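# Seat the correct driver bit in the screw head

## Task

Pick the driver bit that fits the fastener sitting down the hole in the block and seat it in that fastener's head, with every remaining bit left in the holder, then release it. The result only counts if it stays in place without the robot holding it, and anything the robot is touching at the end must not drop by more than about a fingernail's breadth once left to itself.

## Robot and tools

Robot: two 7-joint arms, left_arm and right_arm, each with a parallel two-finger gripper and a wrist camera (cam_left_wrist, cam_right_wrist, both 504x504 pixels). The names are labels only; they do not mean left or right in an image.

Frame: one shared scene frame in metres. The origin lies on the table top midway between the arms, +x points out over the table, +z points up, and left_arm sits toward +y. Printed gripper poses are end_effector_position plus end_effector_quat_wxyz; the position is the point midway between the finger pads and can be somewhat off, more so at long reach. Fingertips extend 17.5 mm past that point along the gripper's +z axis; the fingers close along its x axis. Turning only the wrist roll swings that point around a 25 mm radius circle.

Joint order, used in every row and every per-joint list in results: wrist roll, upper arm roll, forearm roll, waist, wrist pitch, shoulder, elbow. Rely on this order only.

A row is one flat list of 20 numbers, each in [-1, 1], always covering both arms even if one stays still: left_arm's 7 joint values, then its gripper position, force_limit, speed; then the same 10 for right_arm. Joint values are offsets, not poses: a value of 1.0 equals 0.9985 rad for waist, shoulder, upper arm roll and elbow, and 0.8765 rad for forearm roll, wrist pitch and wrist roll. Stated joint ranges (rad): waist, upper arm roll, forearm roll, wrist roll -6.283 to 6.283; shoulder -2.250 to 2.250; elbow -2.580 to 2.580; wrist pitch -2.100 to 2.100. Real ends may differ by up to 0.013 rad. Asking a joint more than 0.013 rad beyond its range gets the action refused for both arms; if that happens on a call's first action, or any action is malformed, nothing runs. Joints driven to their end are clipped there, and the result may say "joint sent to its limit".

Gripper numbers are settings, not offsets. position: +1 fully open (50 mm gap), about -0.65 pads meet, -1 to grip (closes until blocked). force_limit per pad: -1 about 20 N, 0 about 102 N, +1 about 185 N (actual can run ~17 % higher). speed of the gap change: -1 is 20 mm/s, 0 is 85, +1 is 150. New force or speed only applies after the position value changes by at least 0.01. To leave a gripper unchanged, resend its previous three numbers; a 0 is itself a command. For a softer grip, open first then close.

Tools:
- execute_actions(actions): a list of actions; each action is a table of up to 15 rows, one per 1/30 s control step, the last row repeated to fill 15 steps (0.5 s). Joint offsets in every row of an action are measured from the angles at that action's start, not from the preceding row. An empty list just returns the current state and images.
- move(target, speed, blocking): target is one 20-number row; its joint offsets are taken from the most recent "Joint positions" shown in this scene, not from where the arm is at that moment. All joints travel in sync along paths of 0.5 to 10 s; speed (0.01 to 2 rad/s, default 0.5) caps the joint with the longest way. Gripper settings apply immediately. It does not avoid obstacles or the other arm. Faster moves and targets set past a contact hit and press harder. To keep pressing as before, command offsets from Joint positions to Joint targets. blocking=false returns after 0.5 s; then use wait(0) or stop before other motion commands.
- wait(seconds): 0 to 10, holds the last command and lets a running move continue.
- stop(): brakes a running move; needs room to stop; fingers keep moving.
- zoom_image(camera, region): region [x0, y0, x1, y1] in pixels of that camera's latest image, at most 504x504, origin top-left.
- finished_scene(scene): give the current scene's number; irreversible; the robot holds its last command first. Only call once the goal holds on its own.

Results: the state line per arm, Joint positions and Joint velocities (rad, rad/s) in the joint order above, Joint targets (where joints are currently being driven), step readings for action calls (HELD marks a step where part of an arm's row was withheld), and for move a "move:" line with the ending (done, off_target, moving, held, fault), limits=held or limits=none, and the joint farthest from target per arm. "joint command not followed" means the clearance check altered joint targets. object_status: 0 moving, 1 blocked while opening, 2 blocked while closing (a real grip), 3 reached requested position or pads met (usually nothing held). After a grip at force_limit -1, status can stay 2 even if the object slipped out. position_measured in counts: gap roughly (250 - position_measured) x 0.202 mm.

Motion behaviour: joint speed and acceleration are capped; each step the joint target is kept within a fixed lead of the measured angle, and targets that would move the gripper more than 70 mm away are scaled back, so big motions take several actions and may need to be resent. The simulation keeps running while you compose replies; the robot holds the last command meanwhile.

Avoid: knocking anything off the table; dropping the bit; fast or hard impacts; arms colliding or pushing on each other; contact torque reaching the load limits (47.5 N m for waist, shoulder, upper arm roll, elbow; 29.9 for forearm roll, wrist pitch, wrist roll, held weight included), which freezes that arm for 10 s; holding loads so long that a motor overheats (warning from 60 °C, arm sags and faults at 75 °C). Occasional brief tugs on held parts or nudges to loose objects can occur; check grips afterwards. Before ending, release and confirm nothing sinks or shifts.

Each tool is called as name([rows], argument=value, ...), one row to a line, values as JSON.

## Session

Scene 1 done. Starting scene 2.

execute_actions(actions=[])

Scene clock: 0.00 s.
left_arm: end_effector_position=(+0.6461, +0.2797, +0.3438) position_measured=3 object_status=3 end_effector_quat_wxyz=(+0.078, +0.988, +0.027, +0.132) | right_arm: end_effector_position=(+0.7776, -0.2253, +0.2277) position_measured=3 object_status=3 end_effector_quat_wxyz=(-0.017, -0.502, +0.685, -0.527)
Joint names: [wrist roll, upper arm roll, forearm roll, waist, wrist pitch, shoulder, elbow]
Joint positions: left_arm=[ 0.225  0.361 -0.067  0.019  1.297  0.494  1.086] | right_arm=[ 3.705  0.24   0.88  -0.653  1.519  1.32   0.375]
Joint velocities: left_arm=[-0.001 -0.    -0.001  0.    -0.001  0.001  0.001] | right_arm=[-0.     0.     0.001  0.     0.     0.    -0.   ]
Joint targets: left_arm=[0.225 0.361 -0.067 0.019 1.297 0.494 1.086] | right_arm=[3.705 0.240 0.880 -0.653 1.519 1.320 0.375]

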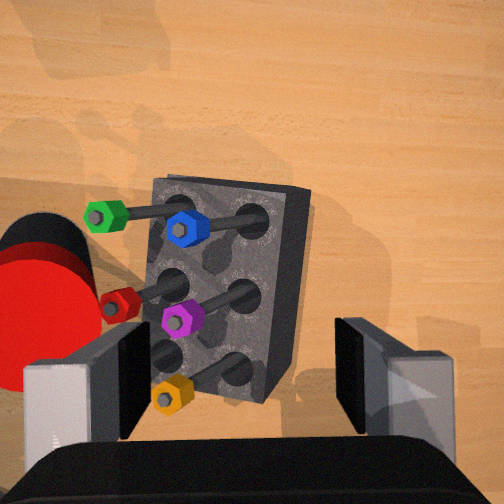

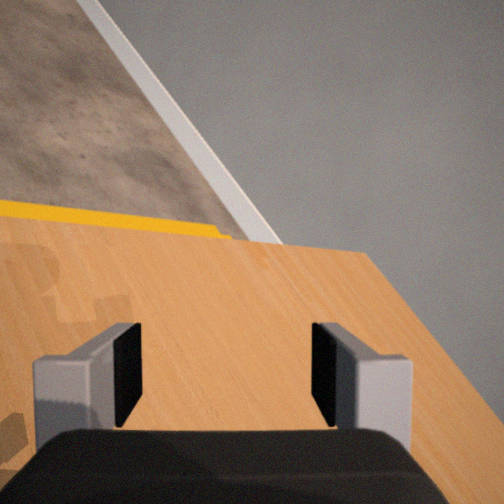

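execute_actions(actions=[])

Scene clock: 2.20 s.
left_arm: end_effector_position=(+0.6461, +0.2797, +0.3438) position_measured=3 object_status=3 end_effector_quat_wxyz=(+0.078, +0.988, +0.027, +0.132) | right_arm: end_effector_position=(+0.7776, -0.2253, +0.2277) position_measured=3 object_status=3 end_effector_quat_wxyz=(-0.017, -0.502, +0.685, -0.527)
Joint names: [wrist roll, upper arm roll, forearm roll, waist, wrist pitch, shoulder, elbow]
Joint positions: left_arm=[ 0.225  0.361 -0.067  0.019  1.297  0.494  1.086] | right_arm=[ 3.705  0.24   0.88  -0.653  1.519  1.32   0.375]
Joint velocities: left_arm=[-0.    -0.    -0.     0.001  0.001  0.001 -0.   ] | right_arm=[-0.001 -0.    -0.002 -0.     0.    -0.     0.001]
Joint targets: left_arm=[0.225 0.361 -0.067 0.019 1.297 0.494 1.086] | right_arm=[3.705 0.240 0.880 -0.653 1.519 1.320 0.375]

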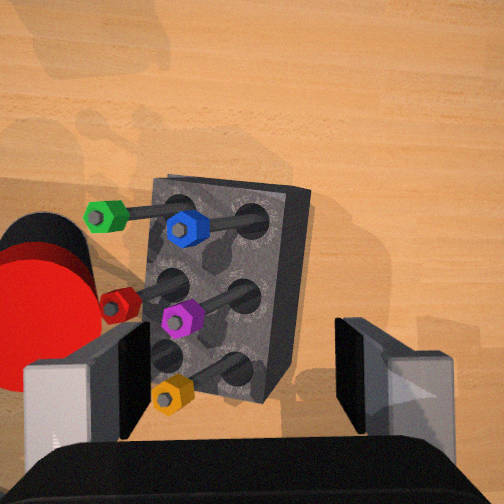

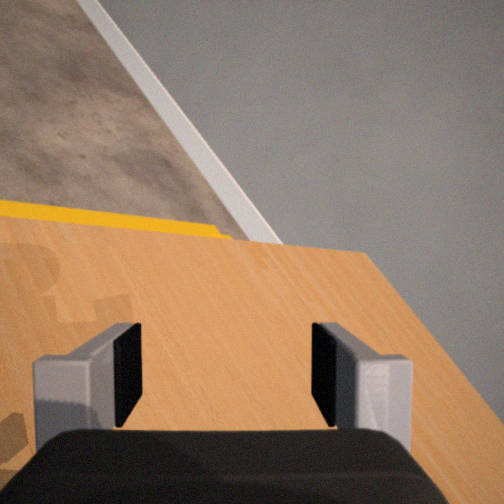

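move(target=[-0.2567,-0.3615,0.0764,0.4817,0.4484,-0.1442,-0.0861,1,-0.5,0, 1.0,-0.2404,-1.0,0.2534,0.195,-0.9715,0.626,1,-0.5,0], speed=0.8)

Scene clock: 6.03 s.
left_arm: end_effector_position=(+0.5092, +0.1946, +0.4198) position_measured=3 object_status=3 end_effector_quat_wxyz=(+0.009, +0.984, -0.172, +0.050) | right_arm: end_effector_position=(+0.4787, -0.2098, +0.4223) position_measured=3 object_status=3 end_effector_quat_wxyz=(-0.044, +0.805, -0.592, +0.026)
Joint names: [wrist roll, upper arm roll, forearm roll, waist, wrist pitch, shoulder, elbow]
Joint positions: left_arm=[-0.    0.   -0.    0.5   1.69  0.35  1.  ] | right_arm=[ 4.582 -0.     0.004 -0.4    1.69   0.35   1.   ]
Joint velocities: left_arm=[-0.     0.    -0.001  0.     0.    -0.003 -0.002] | right_arm=[-0.    -0.    -0.001  0.002  0.    -0.002  0.   ]
Joint targets: left_arm=[-0.000 0.000 -0.000 0.500 1.690 0.350 1.000] | right_arm=[4.582 -0.000 0.004 -0.399 1.690 0.350 1.000]
move: done; limits=none; left_arm: farthest joint: the waist, 0.000 radians from its target (0.481 radians at the start); right_arm: farthest joint: the waist, 0.000 radians from its target (0.253 radians at the start)

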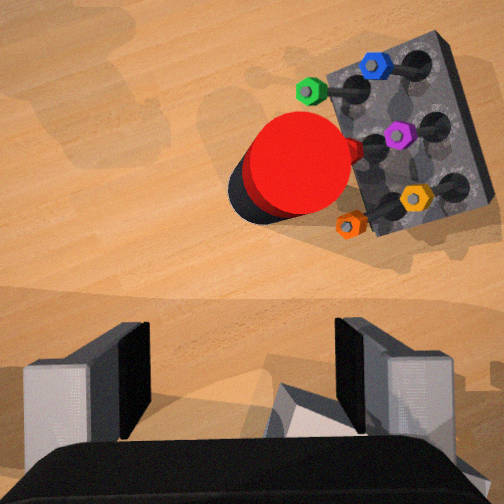

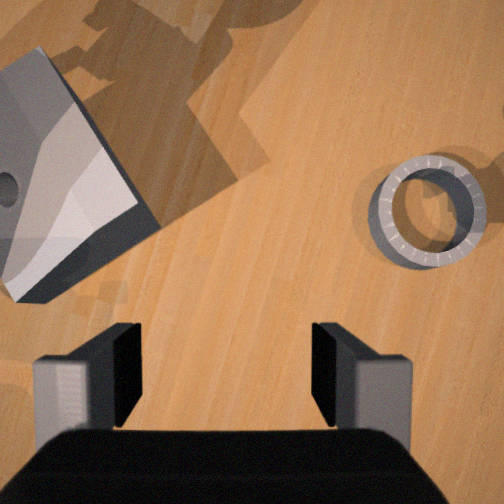

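move(target=[0,0,0,0.3927,0.0134,0.4442,-0.3542,1,-0.5,0, 0,0,0,0.8012,0,0,0,1,-0.5,0], speed=0.8)

Scene clock: 10.63 s.
left_arm: end_effector_position=(+0.5057, -0.0526, +0.2901) position_measured=3 object_status=3 end_effector_quat_wxyz=(-0.000, +0.933, -0.361, +0.000) | right_arm: end_effector_position=(+0.4694, -0.6069, +0.4223) position_measured=3 object_status=3 end_effector_quat_wxyz=(+0.030, -0.511, +0.858, -0.041)
Joint names: [wrist roll, upper arm roll, forearm roll, waist, wrist pitch, shoulder, elbow]
Joint positions: left_arm=[-0.     0.    -0.     0.892  1.702  0.793  0.646] | right_arm=[ 4.582 -0.     0.004  0.4    1.69   0.35   1.   ]
Joint velocities: left_arm=[ 0.     0.     0.     0.001 -0.001  0.001 -0.001] | right_arm=[ 0.    -0.     0.001  0.003  0.    -0.     0.   ]
Joint targets: left_arm=[-0.000 0.000 -0.000 0.892 1.702 0.793 0.646] | right_arm=[4.582 -0.000 0.004 0.400 1.690 0.350 1.000]
move: done; limits=none; left_arm: farthest joint: the waist, 0.000 radians from its target (0.392 radians at the start); right_arm: farthest joint: the waist, 0.000 radians from its target (0.800 radians at the start)

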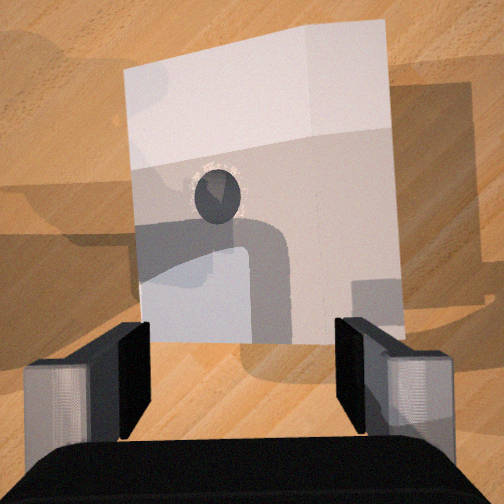

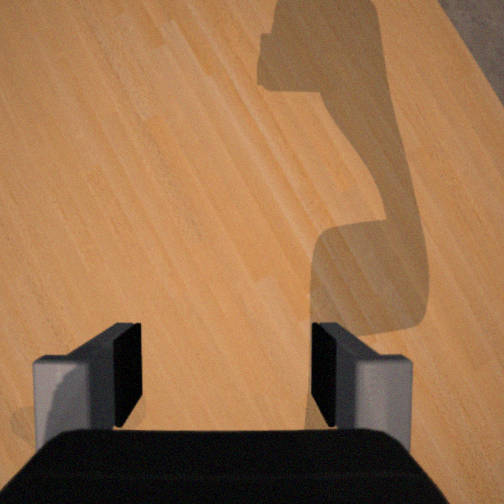

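zoom_image(camera="cam_left_wrist", region=[167, 146, 267, 246])

zoom_image(camera="cam_left_wrist", region=[100, 0, 440, 360])

Region (167, 146, 267, 246) of cam_left_wrist's 504x504 image, scaled by 5.040.

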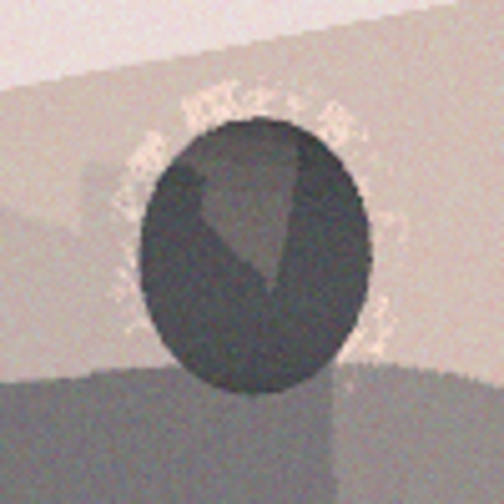

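Region (100, 0, 440, 360) of cam_left_wrist's 504x504 image, scaled by 1.400.

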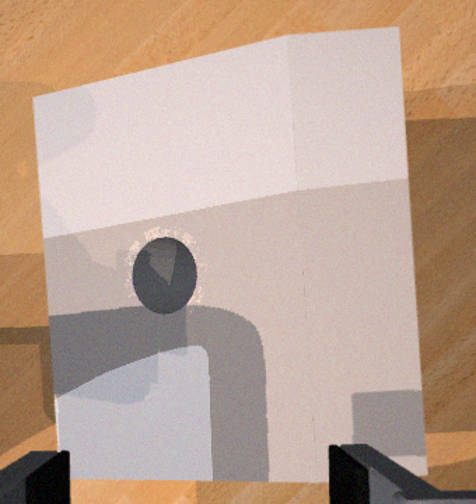

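move(target=[0.0118,0,-0.0074,-0.0167,-0.7396,-0.2297,0.6171,1,-0.5,0, 0,0,0,0,0,0,0,1,-0.5,0], speed=0.8)

move(target=[0.0118,0,-0.0074,-0.0167,-0.7396,-0.2297,0.6171,1,-0.5,0, 0,0,0,0,0,0,0,1,-0.5,0], speed=0.8)

Scene clock: 16.50 s.
left_arm: end_effector_position=(+0.5158, -0.0456, +0.2412) position_measured=3 object_status=3 end_effector_quat_wxyz=(+0.044, +0.929, -0.347, +0.123) | right_arm: end_effector_position=(+0.4694, -0.6069, +0.4223) position_measured=3 object_status=3 end_effector_quat_wxyz=(+0.030, -0.511, +0.858, -0.041)
Joint names: [wrist roll, upper arm roll, forearm roll, waist, wrist pitch, shoulder, elbow]
Joint positions: left_arm=[ 0.01   0.    -0.007  0.875  1.053  0.564  1.262] | right_arm=[ 4.582 -0.     0.004  0.4    1.69   0.35   1.   ]
Joint velocities: left_arm=[ 0.001  0.     0.     0.     0.001 -0.004  0.001] | right_arm=[ 0.    -0.    -0.    -0.    -0.     0.     0.001]
Joint targets: left_arm=[0.010 0.000 -0.007 0.875 1.053 0.564 1.262] | right_arm=[4.582 -0.000 0.004 0.400 1.690 0.350 1.000]
move: done; limits=none; left_arm: farthest joint: the shoulder, 0.001 radians from its target (0.230 radians at the start); right_arm: farthest joint: the waist, 0.000 radians from its target (0.000 radians at the start)

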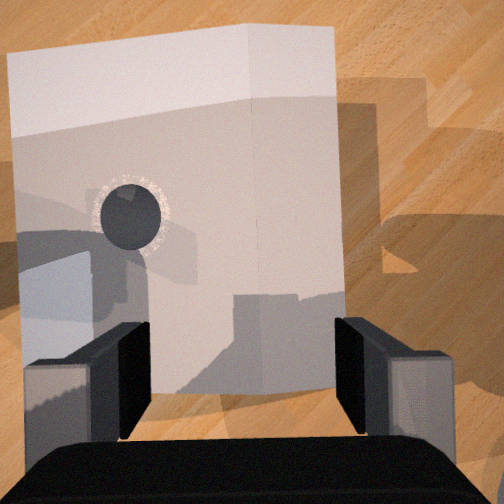

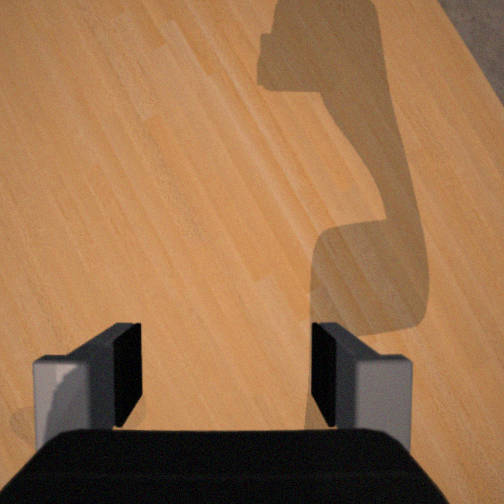

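Scene clock: 17.90 s.
left_arm: end_effector_position=(+0.4770, +0.0006, +0.2070) position_measured=3 object_status=3 end_effector_quat_wxyz=(+0.088, +0.908, -0.329, +0.243) | right_arm: end_effector_position=(+0.4694, -0.6069, +0.4223) position_measured=3 object_status=3 end_effector_quat_wxyz=(+0.030, -0.511, +0.858, -0.041)
Joint names: [wrist roll, upper arm roll, forearm roll, waist, wrist pitch, shoulder, elbow]
Joint positions: left_arm=[ 0.02   0.    -0.013  0.859  0.405  0.335  1.879] | right_arm=[ 4.582 -0.     0.004  0.4    1.69   0.35   1.   ]
Joint velocities: left_arm=[-0.     0.    -0.001 -0.001 -0.    -0.003  0.   ] | right_arm=[-0.  0.  0.  0.  0.  0. -0.]
Joint targets: left_arm=[0.020 0.000 -0.013 0.859 0.405 0.335 1.879] | right_arm=[4.582 -0.000 0.004 0.400 1.690 0.350 1.000]
move: done; limits=none; left_arm: farthest joint: the shoulder, 0.001 radians from its target (0.230 radians at the start); right_arm: farthest joint: the waist, 0.000 radians from its target (0.000 radians at the start)

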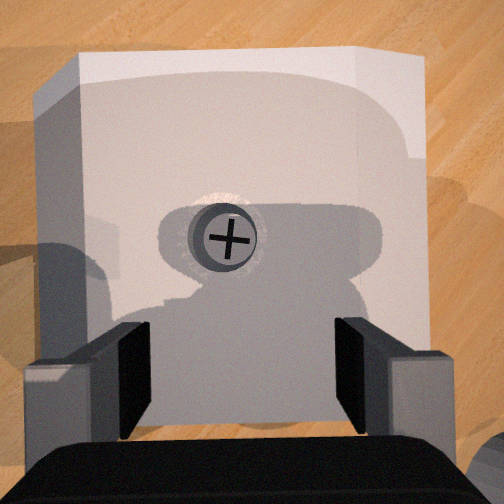

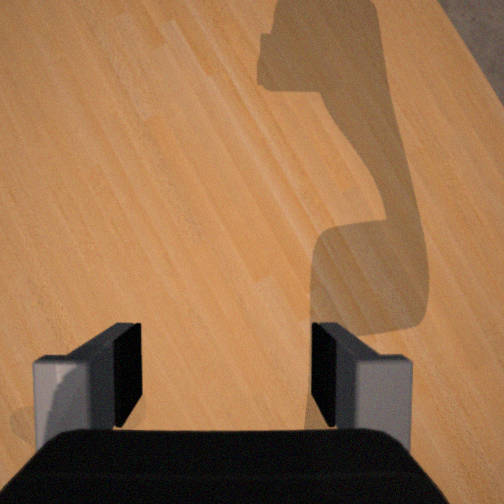

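zoom_image(camera="cam_left_wrist", region=[174, 188, 274, 288])

Region (174, 188, 274, 288) of cam_left_wrist's 504x504 image, scaled by 5.040.

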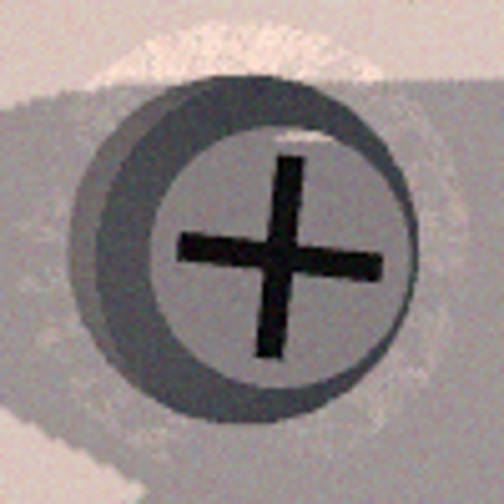

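move(target=[-0.0123,0,0.0074,-0.0057,-0.0564,-0.0185,0.0679,1,-0.5,0, 0,0,0,0,0,0,0,1,-0.5,0], speed=0.3)

zoom_image(camera="cam_left_wrist", region=[220, 192, 320, 292])

Scene clock: 25.37 s.
left_arm: end_effector_position=(+0.4656, +0.0131, +0.1972) position_measured=3 object_status=3 end_effector_quat_wxyz=(+0.088, +0.908, -0.329, +0.243) | right_arm: end_effector_position=(+0.4694, -0.6069, +0.4223) position_measured=3 object_status=3 end_effector_quat_wxyz=(+0.030, -0.511, +0.858, -0.041)
Joint names: [wrist roll, upper arm roll, forearm roll, waist, wrist pitch, shoulder, elbow]
Joint positions: left_arm=[ 0.01   0.    -0.007  0.853  0.356  0.317  1.946] | right_arm=[ 4.582 -0.     0.004  0.4    1.69   0.35   1.   ]
Joint velocities: left_arm=[ 0.    -0.     0.    -0.001 -0.    -0.001 -0.   ] | right_arm=[ 0.     0.001 -0.001 -0.    -0.     0.    -0.   ]
Joint targets: left_arm=[0.010 0.000 -0.007 0.853 0.356 0.317 1.946] | right_arm=[4.582 -0.000 0.004 0.400 1.690 0.350 1.000]
move: done; limits=none; left_arm: farthest joint: the waist, 0.000 radians from its target (0.005 radians at the start); right_arm: farthest joint: the waist, 0.000 radians from its target (0.000 radians at the start)

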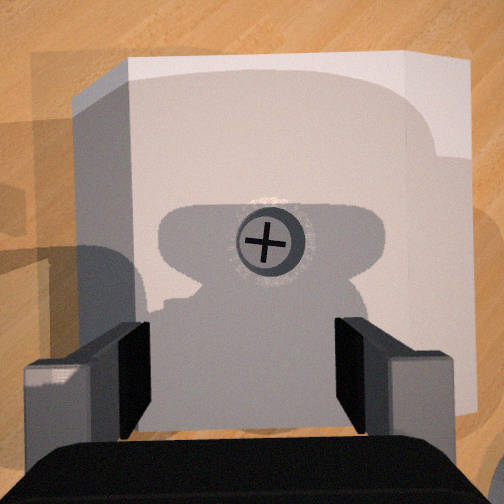

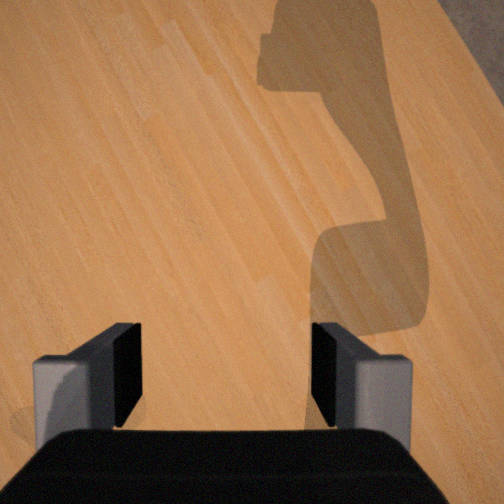

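Region (220, 192, 320, 292) of cam_left_wrist's 504x504 image, scaled by 5.040.

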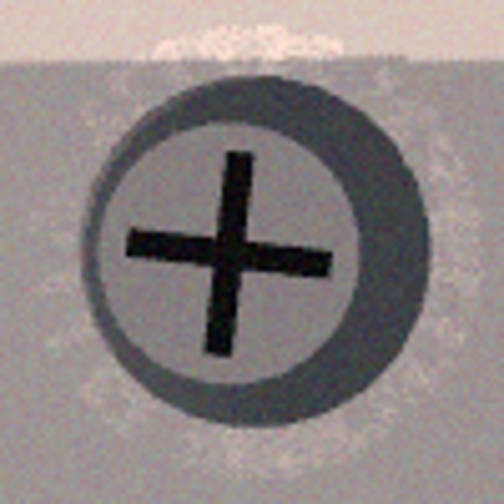

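move(target=[-0.0018,0,0.0021,0.0005,0.168,-0.1396,-0.0078,1,-0.5,0, 0,0,0,0,0,0,0,1,-0.5,0], speed=0.4)

zoom_image(camera="cam_left_wrist", region=[220, 192, 320, 292])

Scene clock: 28.83 s.
left_arm: end_effector_position=(+0.4425, +0.0322, +0.2491) position_measured=3 object_status=3 end_effector_quat_wxyz=(+0.088, +0.908, -0.330, +0.243) | right_arm: end_effector_position=(+0.4694, -0.6069, +0.4223) position_measured=3 object_status=3 end_effector_quat_wxyz=(+0.030, -0.511, +0.858, -0.041)
Joint names: [wrist roll, upper arm roll, forearm roll, waist, wrist pitch, shoulder, elbow]
Joint positions: left_arm=[ 0.008  0.    -0.005  0.854  0.503  0.178  1.939] | right_arm=[ 4.582 -0.     0.004  0.4    1.69   0.35   1.   ]
Joint velocities: left_arm=[ 0.001  0.     0.    -0.001  0.    -0.003 -0.   ] | right_arm=[ 0.  0.  0. -0. -0. -0.  0.]
Joint targets: left_arm=[0.008 0.000 -0.005 0.854 0.503 0.177 1.939] | right_arm=[4.582 -0.000 0.004 0.400 1.690 0.350 1.000]
move: done; limits=none; left_arm: farthest joint: the waist, 0.000 radians from its target (0.000 radians at the start); right_arm: farthest joint: the waist, 0.000 radians from its target (0.000 radians at the start)

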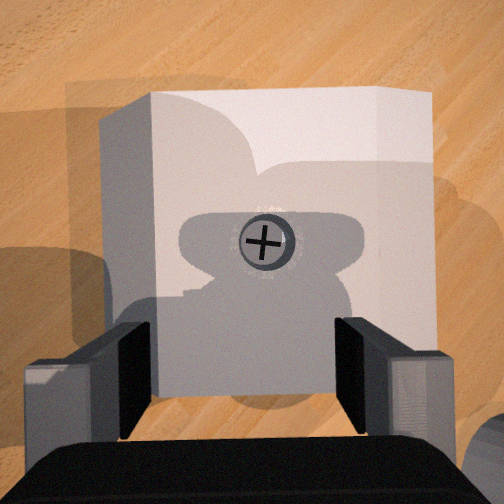

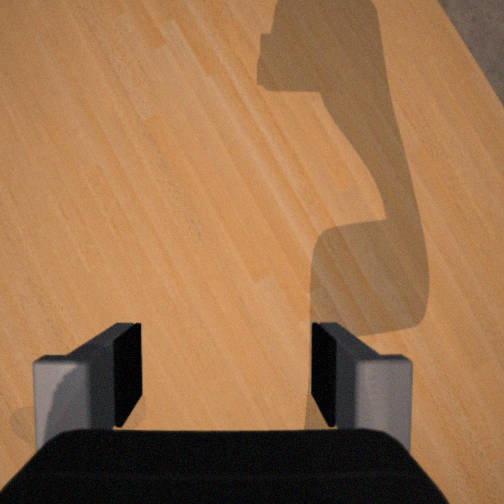

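Region (220, 192, 320, 292) of cam_left_wrist's 504x504 image, scaled by 5.040.

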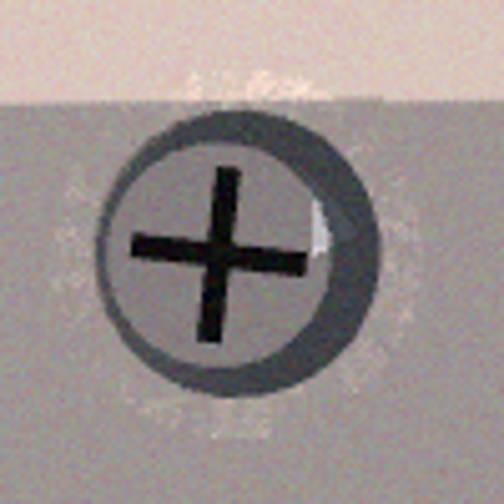

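move(target=[0.433,0,-0.2229,-0.3554,0.2867,0.002,-0.2288,1,-0.5,0, 0,0,0,0,0,0,0,1,-0.5,0], speed=0.6)

zoom_image(camera="cam_left_wrist", region=[150, 130, 350, 360])

Scene clock: 35.90 s.
left_arm: end_effector_position=(+0.5635, +0.2224, +0.3136) position_measured=3 object_status=3 end_effector_quat_wxyz=(+0.009, +0.965, -0.034, +0.259) | right_arm: end_effector_position=(+0.4694, -0.6069, +0.4223) position_measured=3 object_status=3 end_effector_quat_wxyz=(+0.030, -0.511, +0.858, -0.041)
Joint names: [wrist roll, upper arm roll, forearm roll, waist, wrist pitch, shoulder, elbow]
Joint positions: left_arm=[ 0.388  0.    -0.201  0.499  0.754  0.18   1.71 ] | right_arm=[ 4.582 -0.     0.004  0.4    1.69   0.35   1.   ]
Joint velocities: left_arm=[-0.001  0.001 -0.    -0.003  0.     0.    -0.001] | right_arm=[ 0.001 -0.    -0.002 -0.     0.    -0.001  0.   ]
Joint targets: left_arm=[0.388 0.000 -0.201 0.499 0.754 0.180 1.710] | right_arm=[4.582 -0.000 0.004 0.400 1.690 0.350 1.000]
move: done; limits=none; left_arm: farthest joint: the waist, 0.000 radians from its target (0.355 radians at the start); right_arm: farthest joint: the waist, 0.000 radians from its target (0.000 radians at the start)

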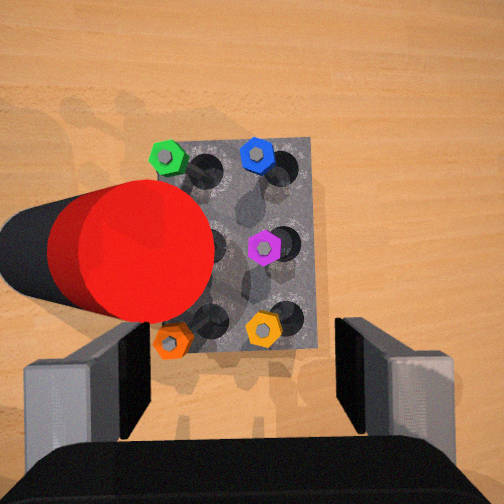

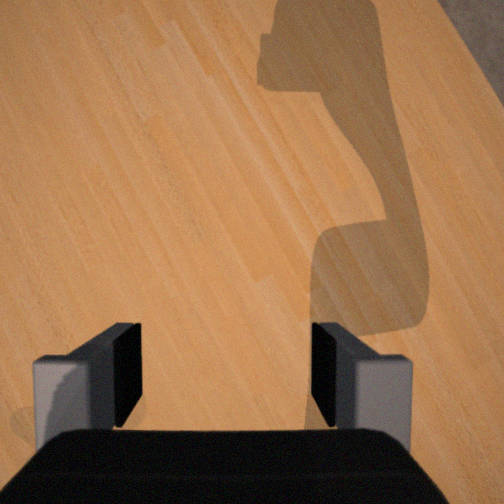

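Region (150, 130, 350, 360) of cam_left_wrist's 504x504 image, scaled by 2.191; it fills the left 438 columns of this view, and the rest is white.

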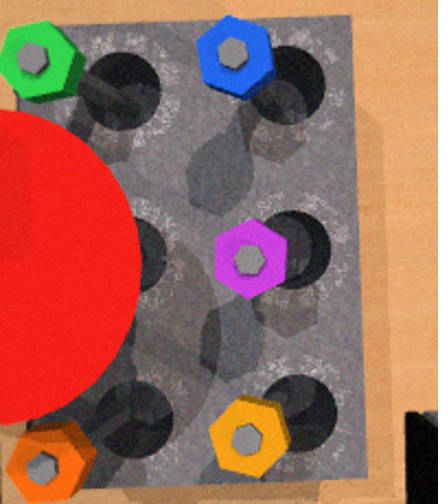

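zoom_image(camera="cam_left_wrist", region=[180, 145, 232, 197])

zoom_image(camera="cam_left_wrist", region=[185, 295, 237, 347])

zoom_image(camera="cam_left_wrist", region=[258, 218, 310, 270])

Region (180, 145, 232, 197) of cam_left_wrist's 504x504 image, scaled by 9.692.

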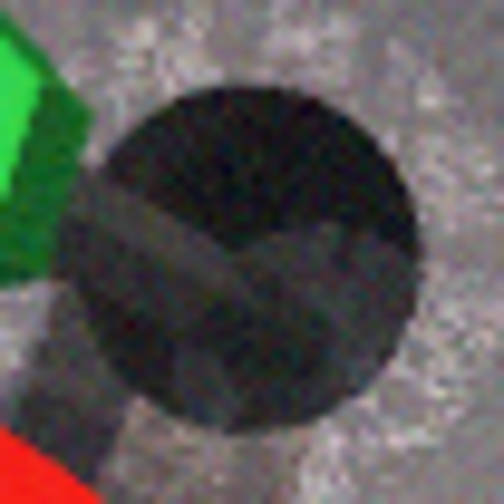

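Region (185, 295, 237, 347) of cam_left_wrist's 504x504 image, scaled by 9.692.

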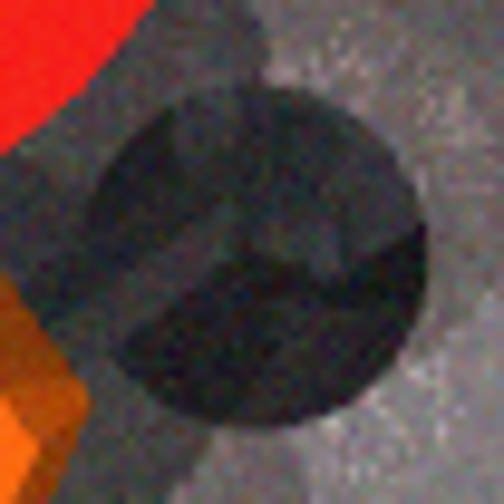

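Region (258, 218, 310, 270) of cam_left_wrist's 504x504 image, scaled by 9.692.

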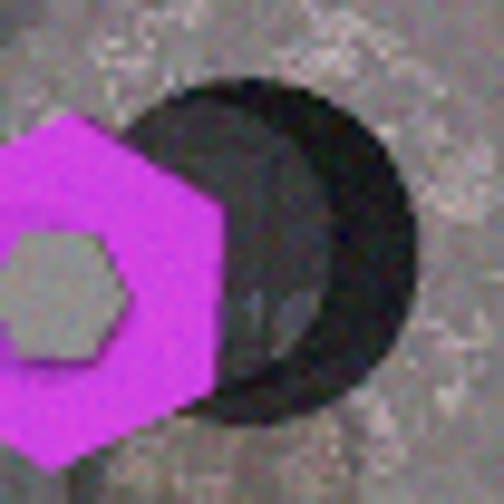

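move(target=[0.0276,0,-0.0235,-0.0263,-0.1173,0.1802,-0.0756,-0.55,-0.5,1, 0,0,0,0,0,0,0,1,-0.5,0], speed=0.4)

zoom_image(camera="cam_left_wrist", region=[200, 210, 270, 280])

zoom_image(camera="cam_left_wrist", region=[198, 118, 268, 188])

Scene clock: 40.90 s.
left_arm: end_effector_position=(+0.6246, +0.2155, +0.2629) position_measured=235 object_status=3 end_effector_quat_wxyz=(+0.007, +0.966, -0.024, +0.259) | right_arm: end_effector_position=(+0.4694, -0.6070, +0.4223) position_measured=3 object_status=3 end_effector_quat_wxyz=(+0.030, -0.511, +0.858, -0.041)
Joint names: [wrist roll, upper arm roll, forearm roll, waist, wrist pitch, shoulder, elbow]
Joint positions: left_arm=[ 0.412  0.    -0.221  0.473  0.651  0.359  1.635] | right_arm=[ 4.582 -0.     0.004  0.4    1.69   0.35   1.   ]
Joint velocities: left_arm=[ 0.002 -0.    -0.001 -0.     0.     0.004  0.   ] | right_arm=[ 0.     0.001  0.    -0.    -0.    -0.    -0.   ]
Joint targets: left_arm=[0.412 0.000 -0.221 0.473 0.651 0.360 1.635] | right_arm=[4.582 -0.000 0.004 0.400 1.690 0.350 1.000]
move: done; limits=none; left_arm: farthest joint: the shoulder, 0.001 radians from its target (0.180 radians at the start); right_arm: farthest joint: the waist, 0.000 radians from its target (0.000 radians at the start)

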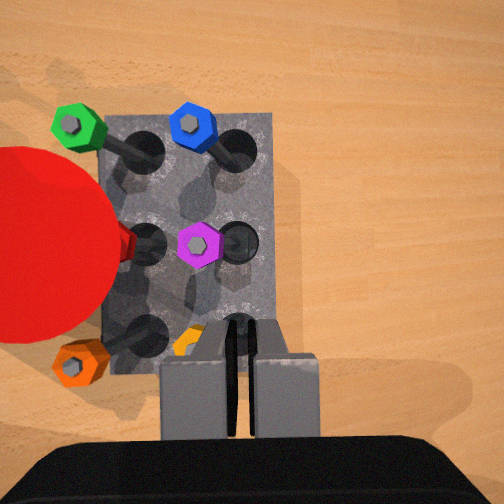

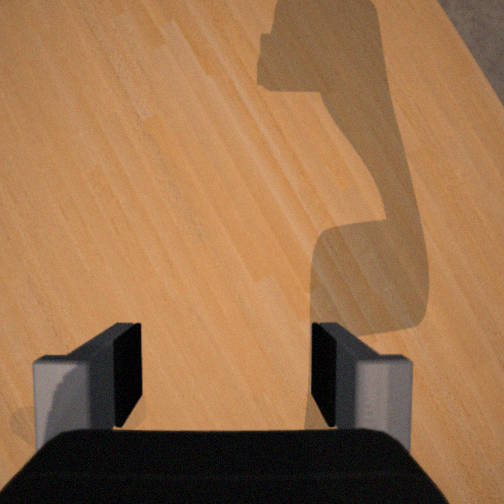

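Region (200, 210, 270, 280) of cam_left_wrist's 504x504 image, scaled by 7.200.

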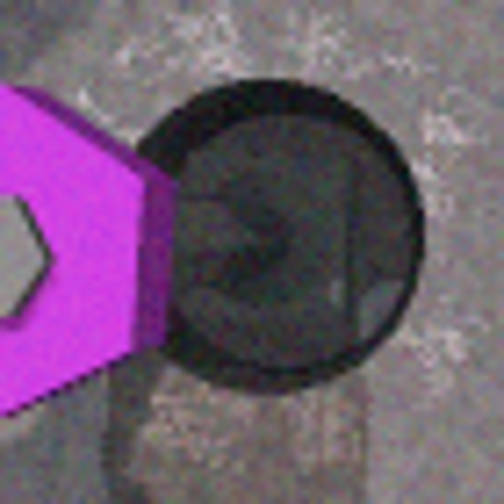

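Region (198, 118, 268, 188) of cam_left_wrist's 504x504 image, scaled by 7.200.

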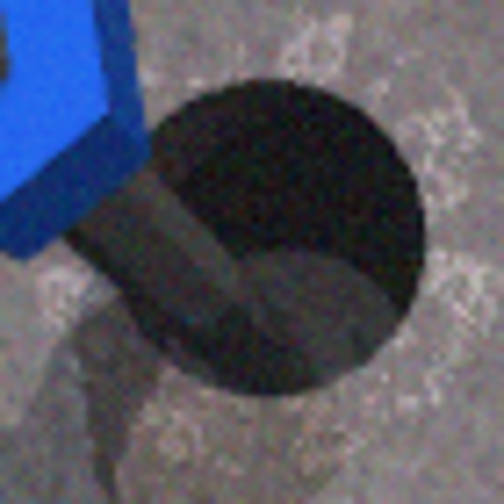

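zoom_image(camera="cam_left_wrist", region=[110, 210, 180, 280])

Region (110, 210, 180, 280) of cam_left_wrist's 504x504 image, scaled by 7.200.

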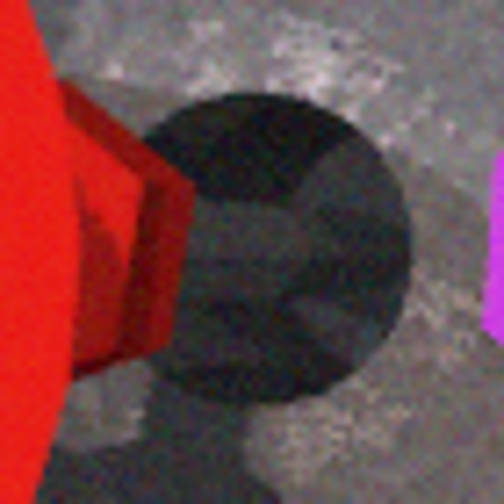

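move(target=[-0.1753,0,0.0907,-0.1053,-0.0347,-0.0262,0.0402,-0.55,-0.5,1, 0,0,0,0,0,0,0,1,-0.5,0], speed=0.4)

zoom_image(camera="cam_left_wrist", region=[200, 208, 270, 278])

Scene clock: 43.57 s.
left_arm: end_effector_position=(+0.6272, +0.2615, +0.2626) position_measured=235 object_status=3 end_effector_quat_wxyz=(+0.006, +0.966, -0.024, +0.259) | right_arm: end_effector_position=(+0.4694, -0.6070, +0.4223) position_measured=3 object_status=3 end_effector_quat_wxyz=(+0.030, -0.511, +0.858, -0.041)
Joint names: [wrist roll, upper arm roll, forearm roll, waist, wrist pitch, shoulder, elbow]
Joint positions: left_arm=[ 0.258  0.    -0.142  0.368  0.621  0.333  1.675] | right_arm=[ 4.582 -0.     0.004  0.4    1.69   0.35   1.   ]
Joint velocities: left_arm=[-0.     0.001  0.001 -0.003 -0.     0.001 -0.001] | right_arm=[ 0. -0.  0. -0. -0.  0. -0.]
Joint targets: left_arm=[0.258 0.000 -0.142 0.368 0.621 0.333 1.675] | right_arm=[4.582 -0.000 0.004 0.400 1.690 0.350 1.000]
move: done; limits=none; left_arm: farthest joint: the waist, 0.000 radians from its target (0.105 radians at the start); right_arm: farthest joint: the waist, 0.000 radians from its target (0.000 radians at the start)

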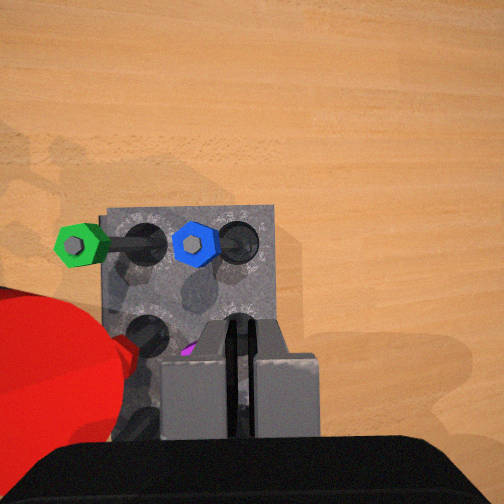

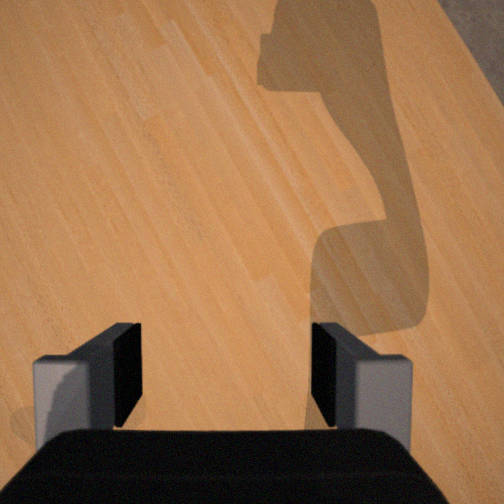

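Region (200, 208, 270, 278) of cam_left_wrist's 504x504 image, scaled by 7.200.

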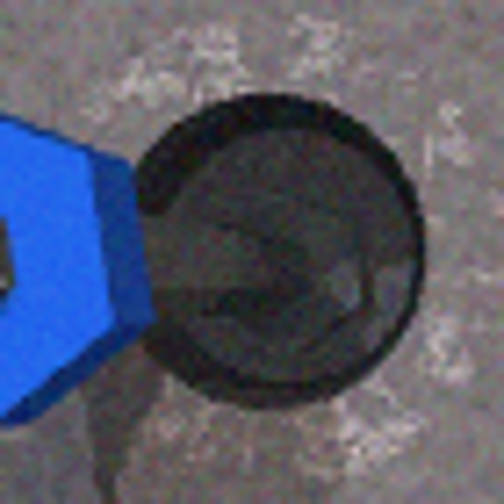

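move(target=[0.0693,0,-0.0484,0.017,-0.1202,-0.0568,0.1657,-0.55,-0.5,1, 0,0,0,0,0,0,0,1,-0.5,0], speed=0.4)

zoom_image(camera="cam_left_wrist", region=[200, 208, 270, 278])

Scene clock: 47.67 s.
left_arm: end_effector_position=(+0.5874, +0.2635, +0.2395) position_measured=235 object_status=3 end_effector_quat_wxyz=(+0.007, +0.966, -0.024, +0.259) | right_arm: end_effector_position=(+0.4694, -0.6070, +0.4223) position_measured=3 object_status=3 end_effector_quat_wxyz=(+0.030, -0.511, +0.858, -0.041)
Joint names: [wrist roll, upper arm roll, forearm roll, waist, wrist pitch, shoulder, elbow]
Joint positions: left_arm=[ 0.319  0.    -0.184  0.385  0.516  0.277  1.84 ] | right_arm=[ 4.582 -0.     0.004  0.4    1.69   0.35   1.   ]
Joint velocities: left_arm=[-0.    -0.001  0.     0.001  0.001 -0.003  0.001] | right_arm=[-0.001  0.    -0.001 -0.    -0.    -0.    -0.   ]
Joint targets: left_arm=[0.319 0.000 -0.184 0.385 0.516 0.277 1.840] | right_arm=[4.582 -0.000 0.004 0.400 1.690 0.350 1.000]
move: done; limits=none; left_arm: farthest joint: the shoulder, 0.001 radians from its target (0.057 radians at the start); right_arm: farthest joint: the waist, 0.000 radians from its target (0.000 radians at the start)

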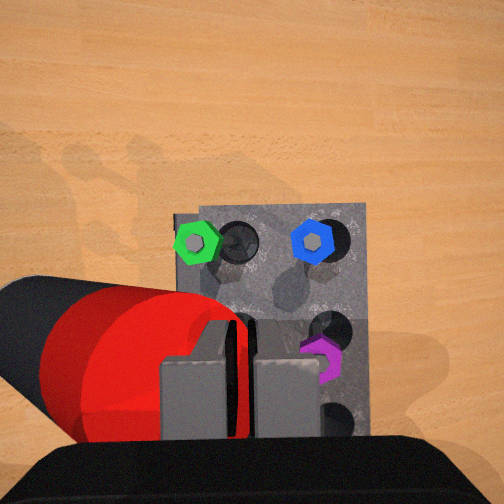

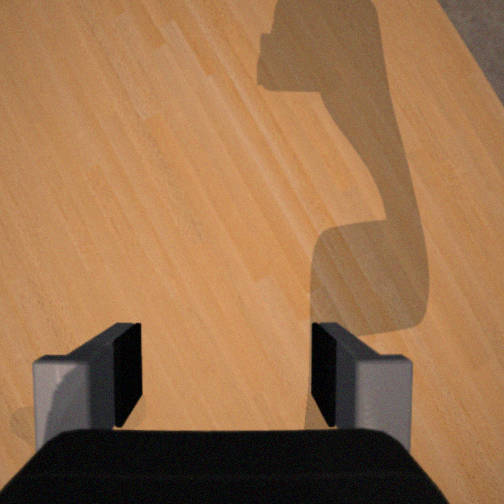

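Region (200, 208, 270, 278) of cam_left_wrist's 504x504 image, scaled by 7.200.

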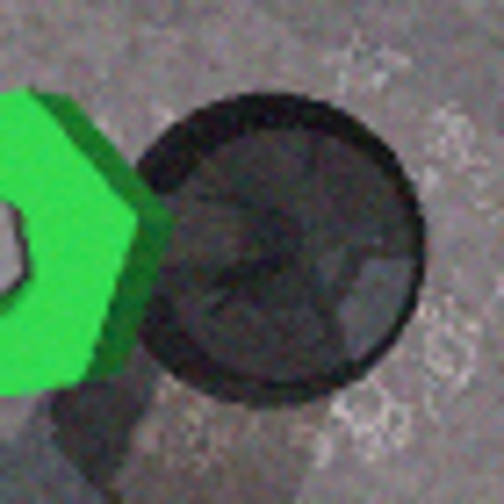

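zoom_image(camera="cam_left_wrist", region=[190, 193, 290, 293])

Region (190, 193, 290, 293) of cam_left_wrist's 504x504 image, scaled by 5.040.

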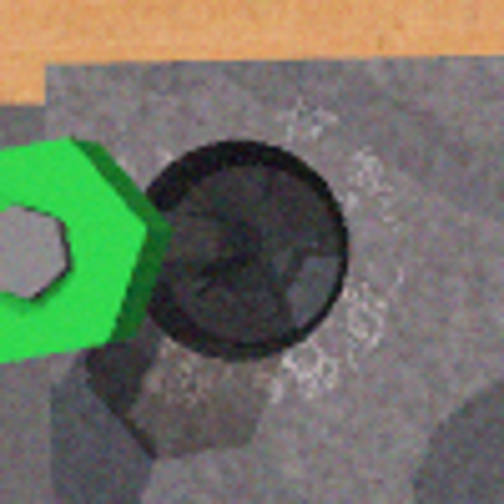

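move(target=[0.3791,0,-0.1957,0.2213,0.0937,0.0669,-0.0991,-0.55,-0.5,1, 0,0,0,0,0,0,0,1,-0.5,0], speed=0.5)

zoom_image(camera="cam_left_wrist", region=[195, 200, 280, 285])

Scene clock: 51.07 s.
left_arm: end_effector_position=(+0.5827, +0.1718, +0.2397) position_measured=235 object_status=3 end_effector_quat_wxyz=(+0.007, +0.966, -0.024, +0.259) | right_arm: end_effector_position=(+0.4694, -0.6070, +0.4223) position_measured=3 object_status=3 end_effector_quat_wxyz=(+0.030, -0.511, +0.858, -0.041)
Joint names: [wrist roll, upper arm roll, forearm roll, waist, wrist pitch, shoulder, elbow]
Joint positions: left_arm=[ 0.651  0.    -0.356  0.606  0.598  0.344  1.741] | right_arm=[ 4.582 -0.     0.004  0.4    1.69   0.35   1.   ]
Joint velocities: left_arm=[-0.001 -0.001  0.     0.002  0.    -0.001 -0.   ] | right_arm=[ 0.001  0.     0.001  0.     0.     0.    -0.   ]
Joint targets: left_arm=[0.651 0.000 -0.356 0.606 0.598 0.344 1.741] | right_arm=[4.582 -0.000 0.004 0.400 1.690 0.350 1.000]
move: done; limits=none; left_arm: farthest joint: the waist, 0.000 radians from its target (0.221 radians at the start); right_arm: farthest joint: the waist, 0.000 radians from its target (0.000 radians at the start)

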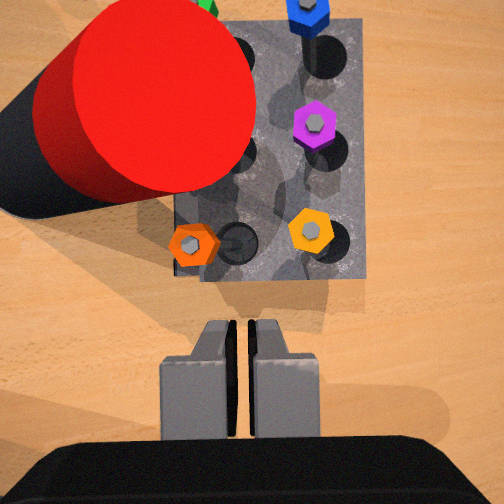

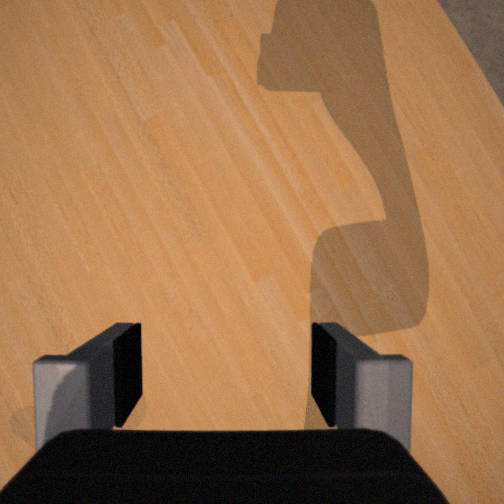

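Region (195, 200, 280, 285) of cam_left_wrist's 504x504 image, scaled by 5.929.

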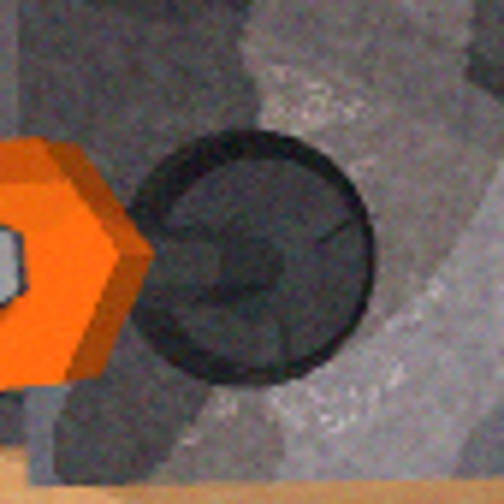

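zoom_image(camera="cam_left_wrist", region=[212, 217, 264, 269])

Region (212, 217, 264, 269) of cam_left_wrist's 504x504 image, scaled by 9.692.

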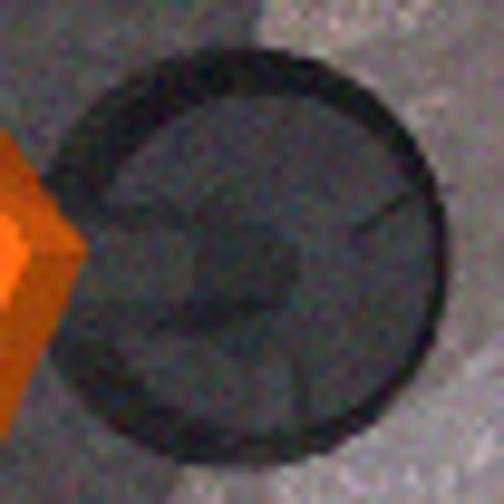

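move(target=[-0.1214,0,0.0803,-0.0347,0.1085,0.0527,-0.1632,-0.55,-0.5,1, 0,0,0,0,0,0,0,1,-0.5,0], speed=0.4)

zoom_image(camera="cam_left_wrist", region=[200, 208, 270, 278])

Scene clock: 53.93 s.
left_arm: end_effector_position=(+0.6224, +0.1698, +0.2630) position_measured=235 object_status=3 end_effector_quat_wxyz=(+0.007, +0.966, -0.024, +0.259) | right_arm: end_effector_position=(+0.4694, -0.6070, +0.4223) position_measured=3 object_status=3 end_effector_quat_wxyz=(+0.030, -0.511, +0.858, -0.041)
Joint names: [wrist roll, upper arm roll, forearm roll, waist, wrist pitch, shoulder, elbow]
Joint positions: left_arm=[ 0.545  0.    -0.285  0.571  0.693  0.396  1.578] | right_arm=[ 4.582 -0.     0.004  0.4    1.69   0.35   1.   ]
Joint velocities: left_arm=[-0.001 -0.    -0.    -0.002 -0.001  0.002 -0.001] | right_arm=[-0.001 -0.001 -0.001  0.     0.     0.    -0.   ]
Joint targets: left_arm=[0.545 0.000 -0.285 0.571 0.693 0.396 1.578] | right_arm=[4.582 -0.000 0.004 0.400 1.690 0.350 1.000]
move: done; limits=none; left_arm: farthest joint: the shoulder, 0.001 radians from its target (0.053 radians at the start); right_arm: farthest joint: the waist, 0.000 radians from its target (0.000 radians at the start)

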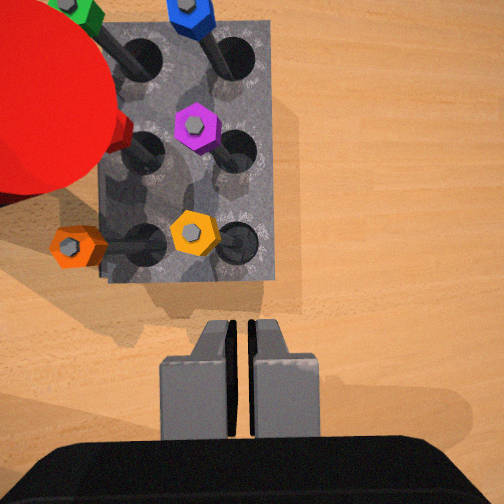

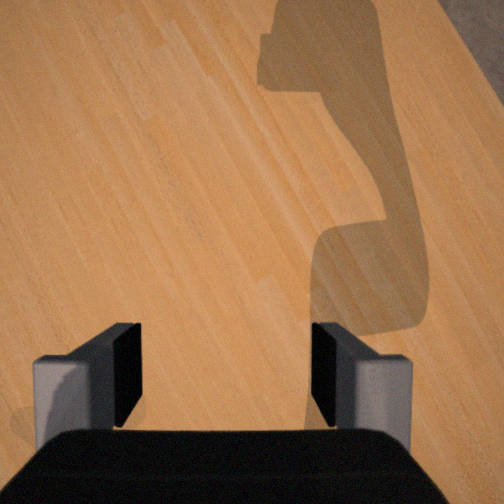

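Region (200, 208, 270, 278) of cam_left_wrist's 504x504 image, scaled by 7.200.

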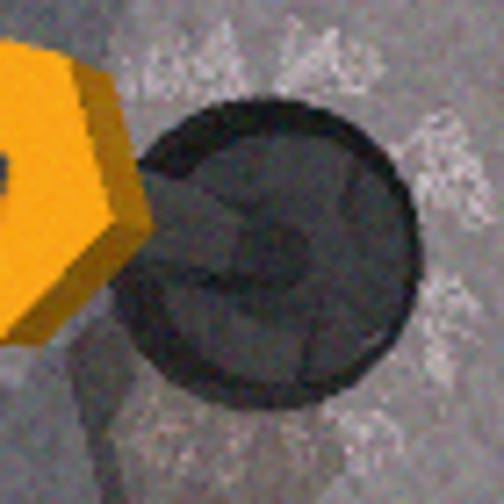

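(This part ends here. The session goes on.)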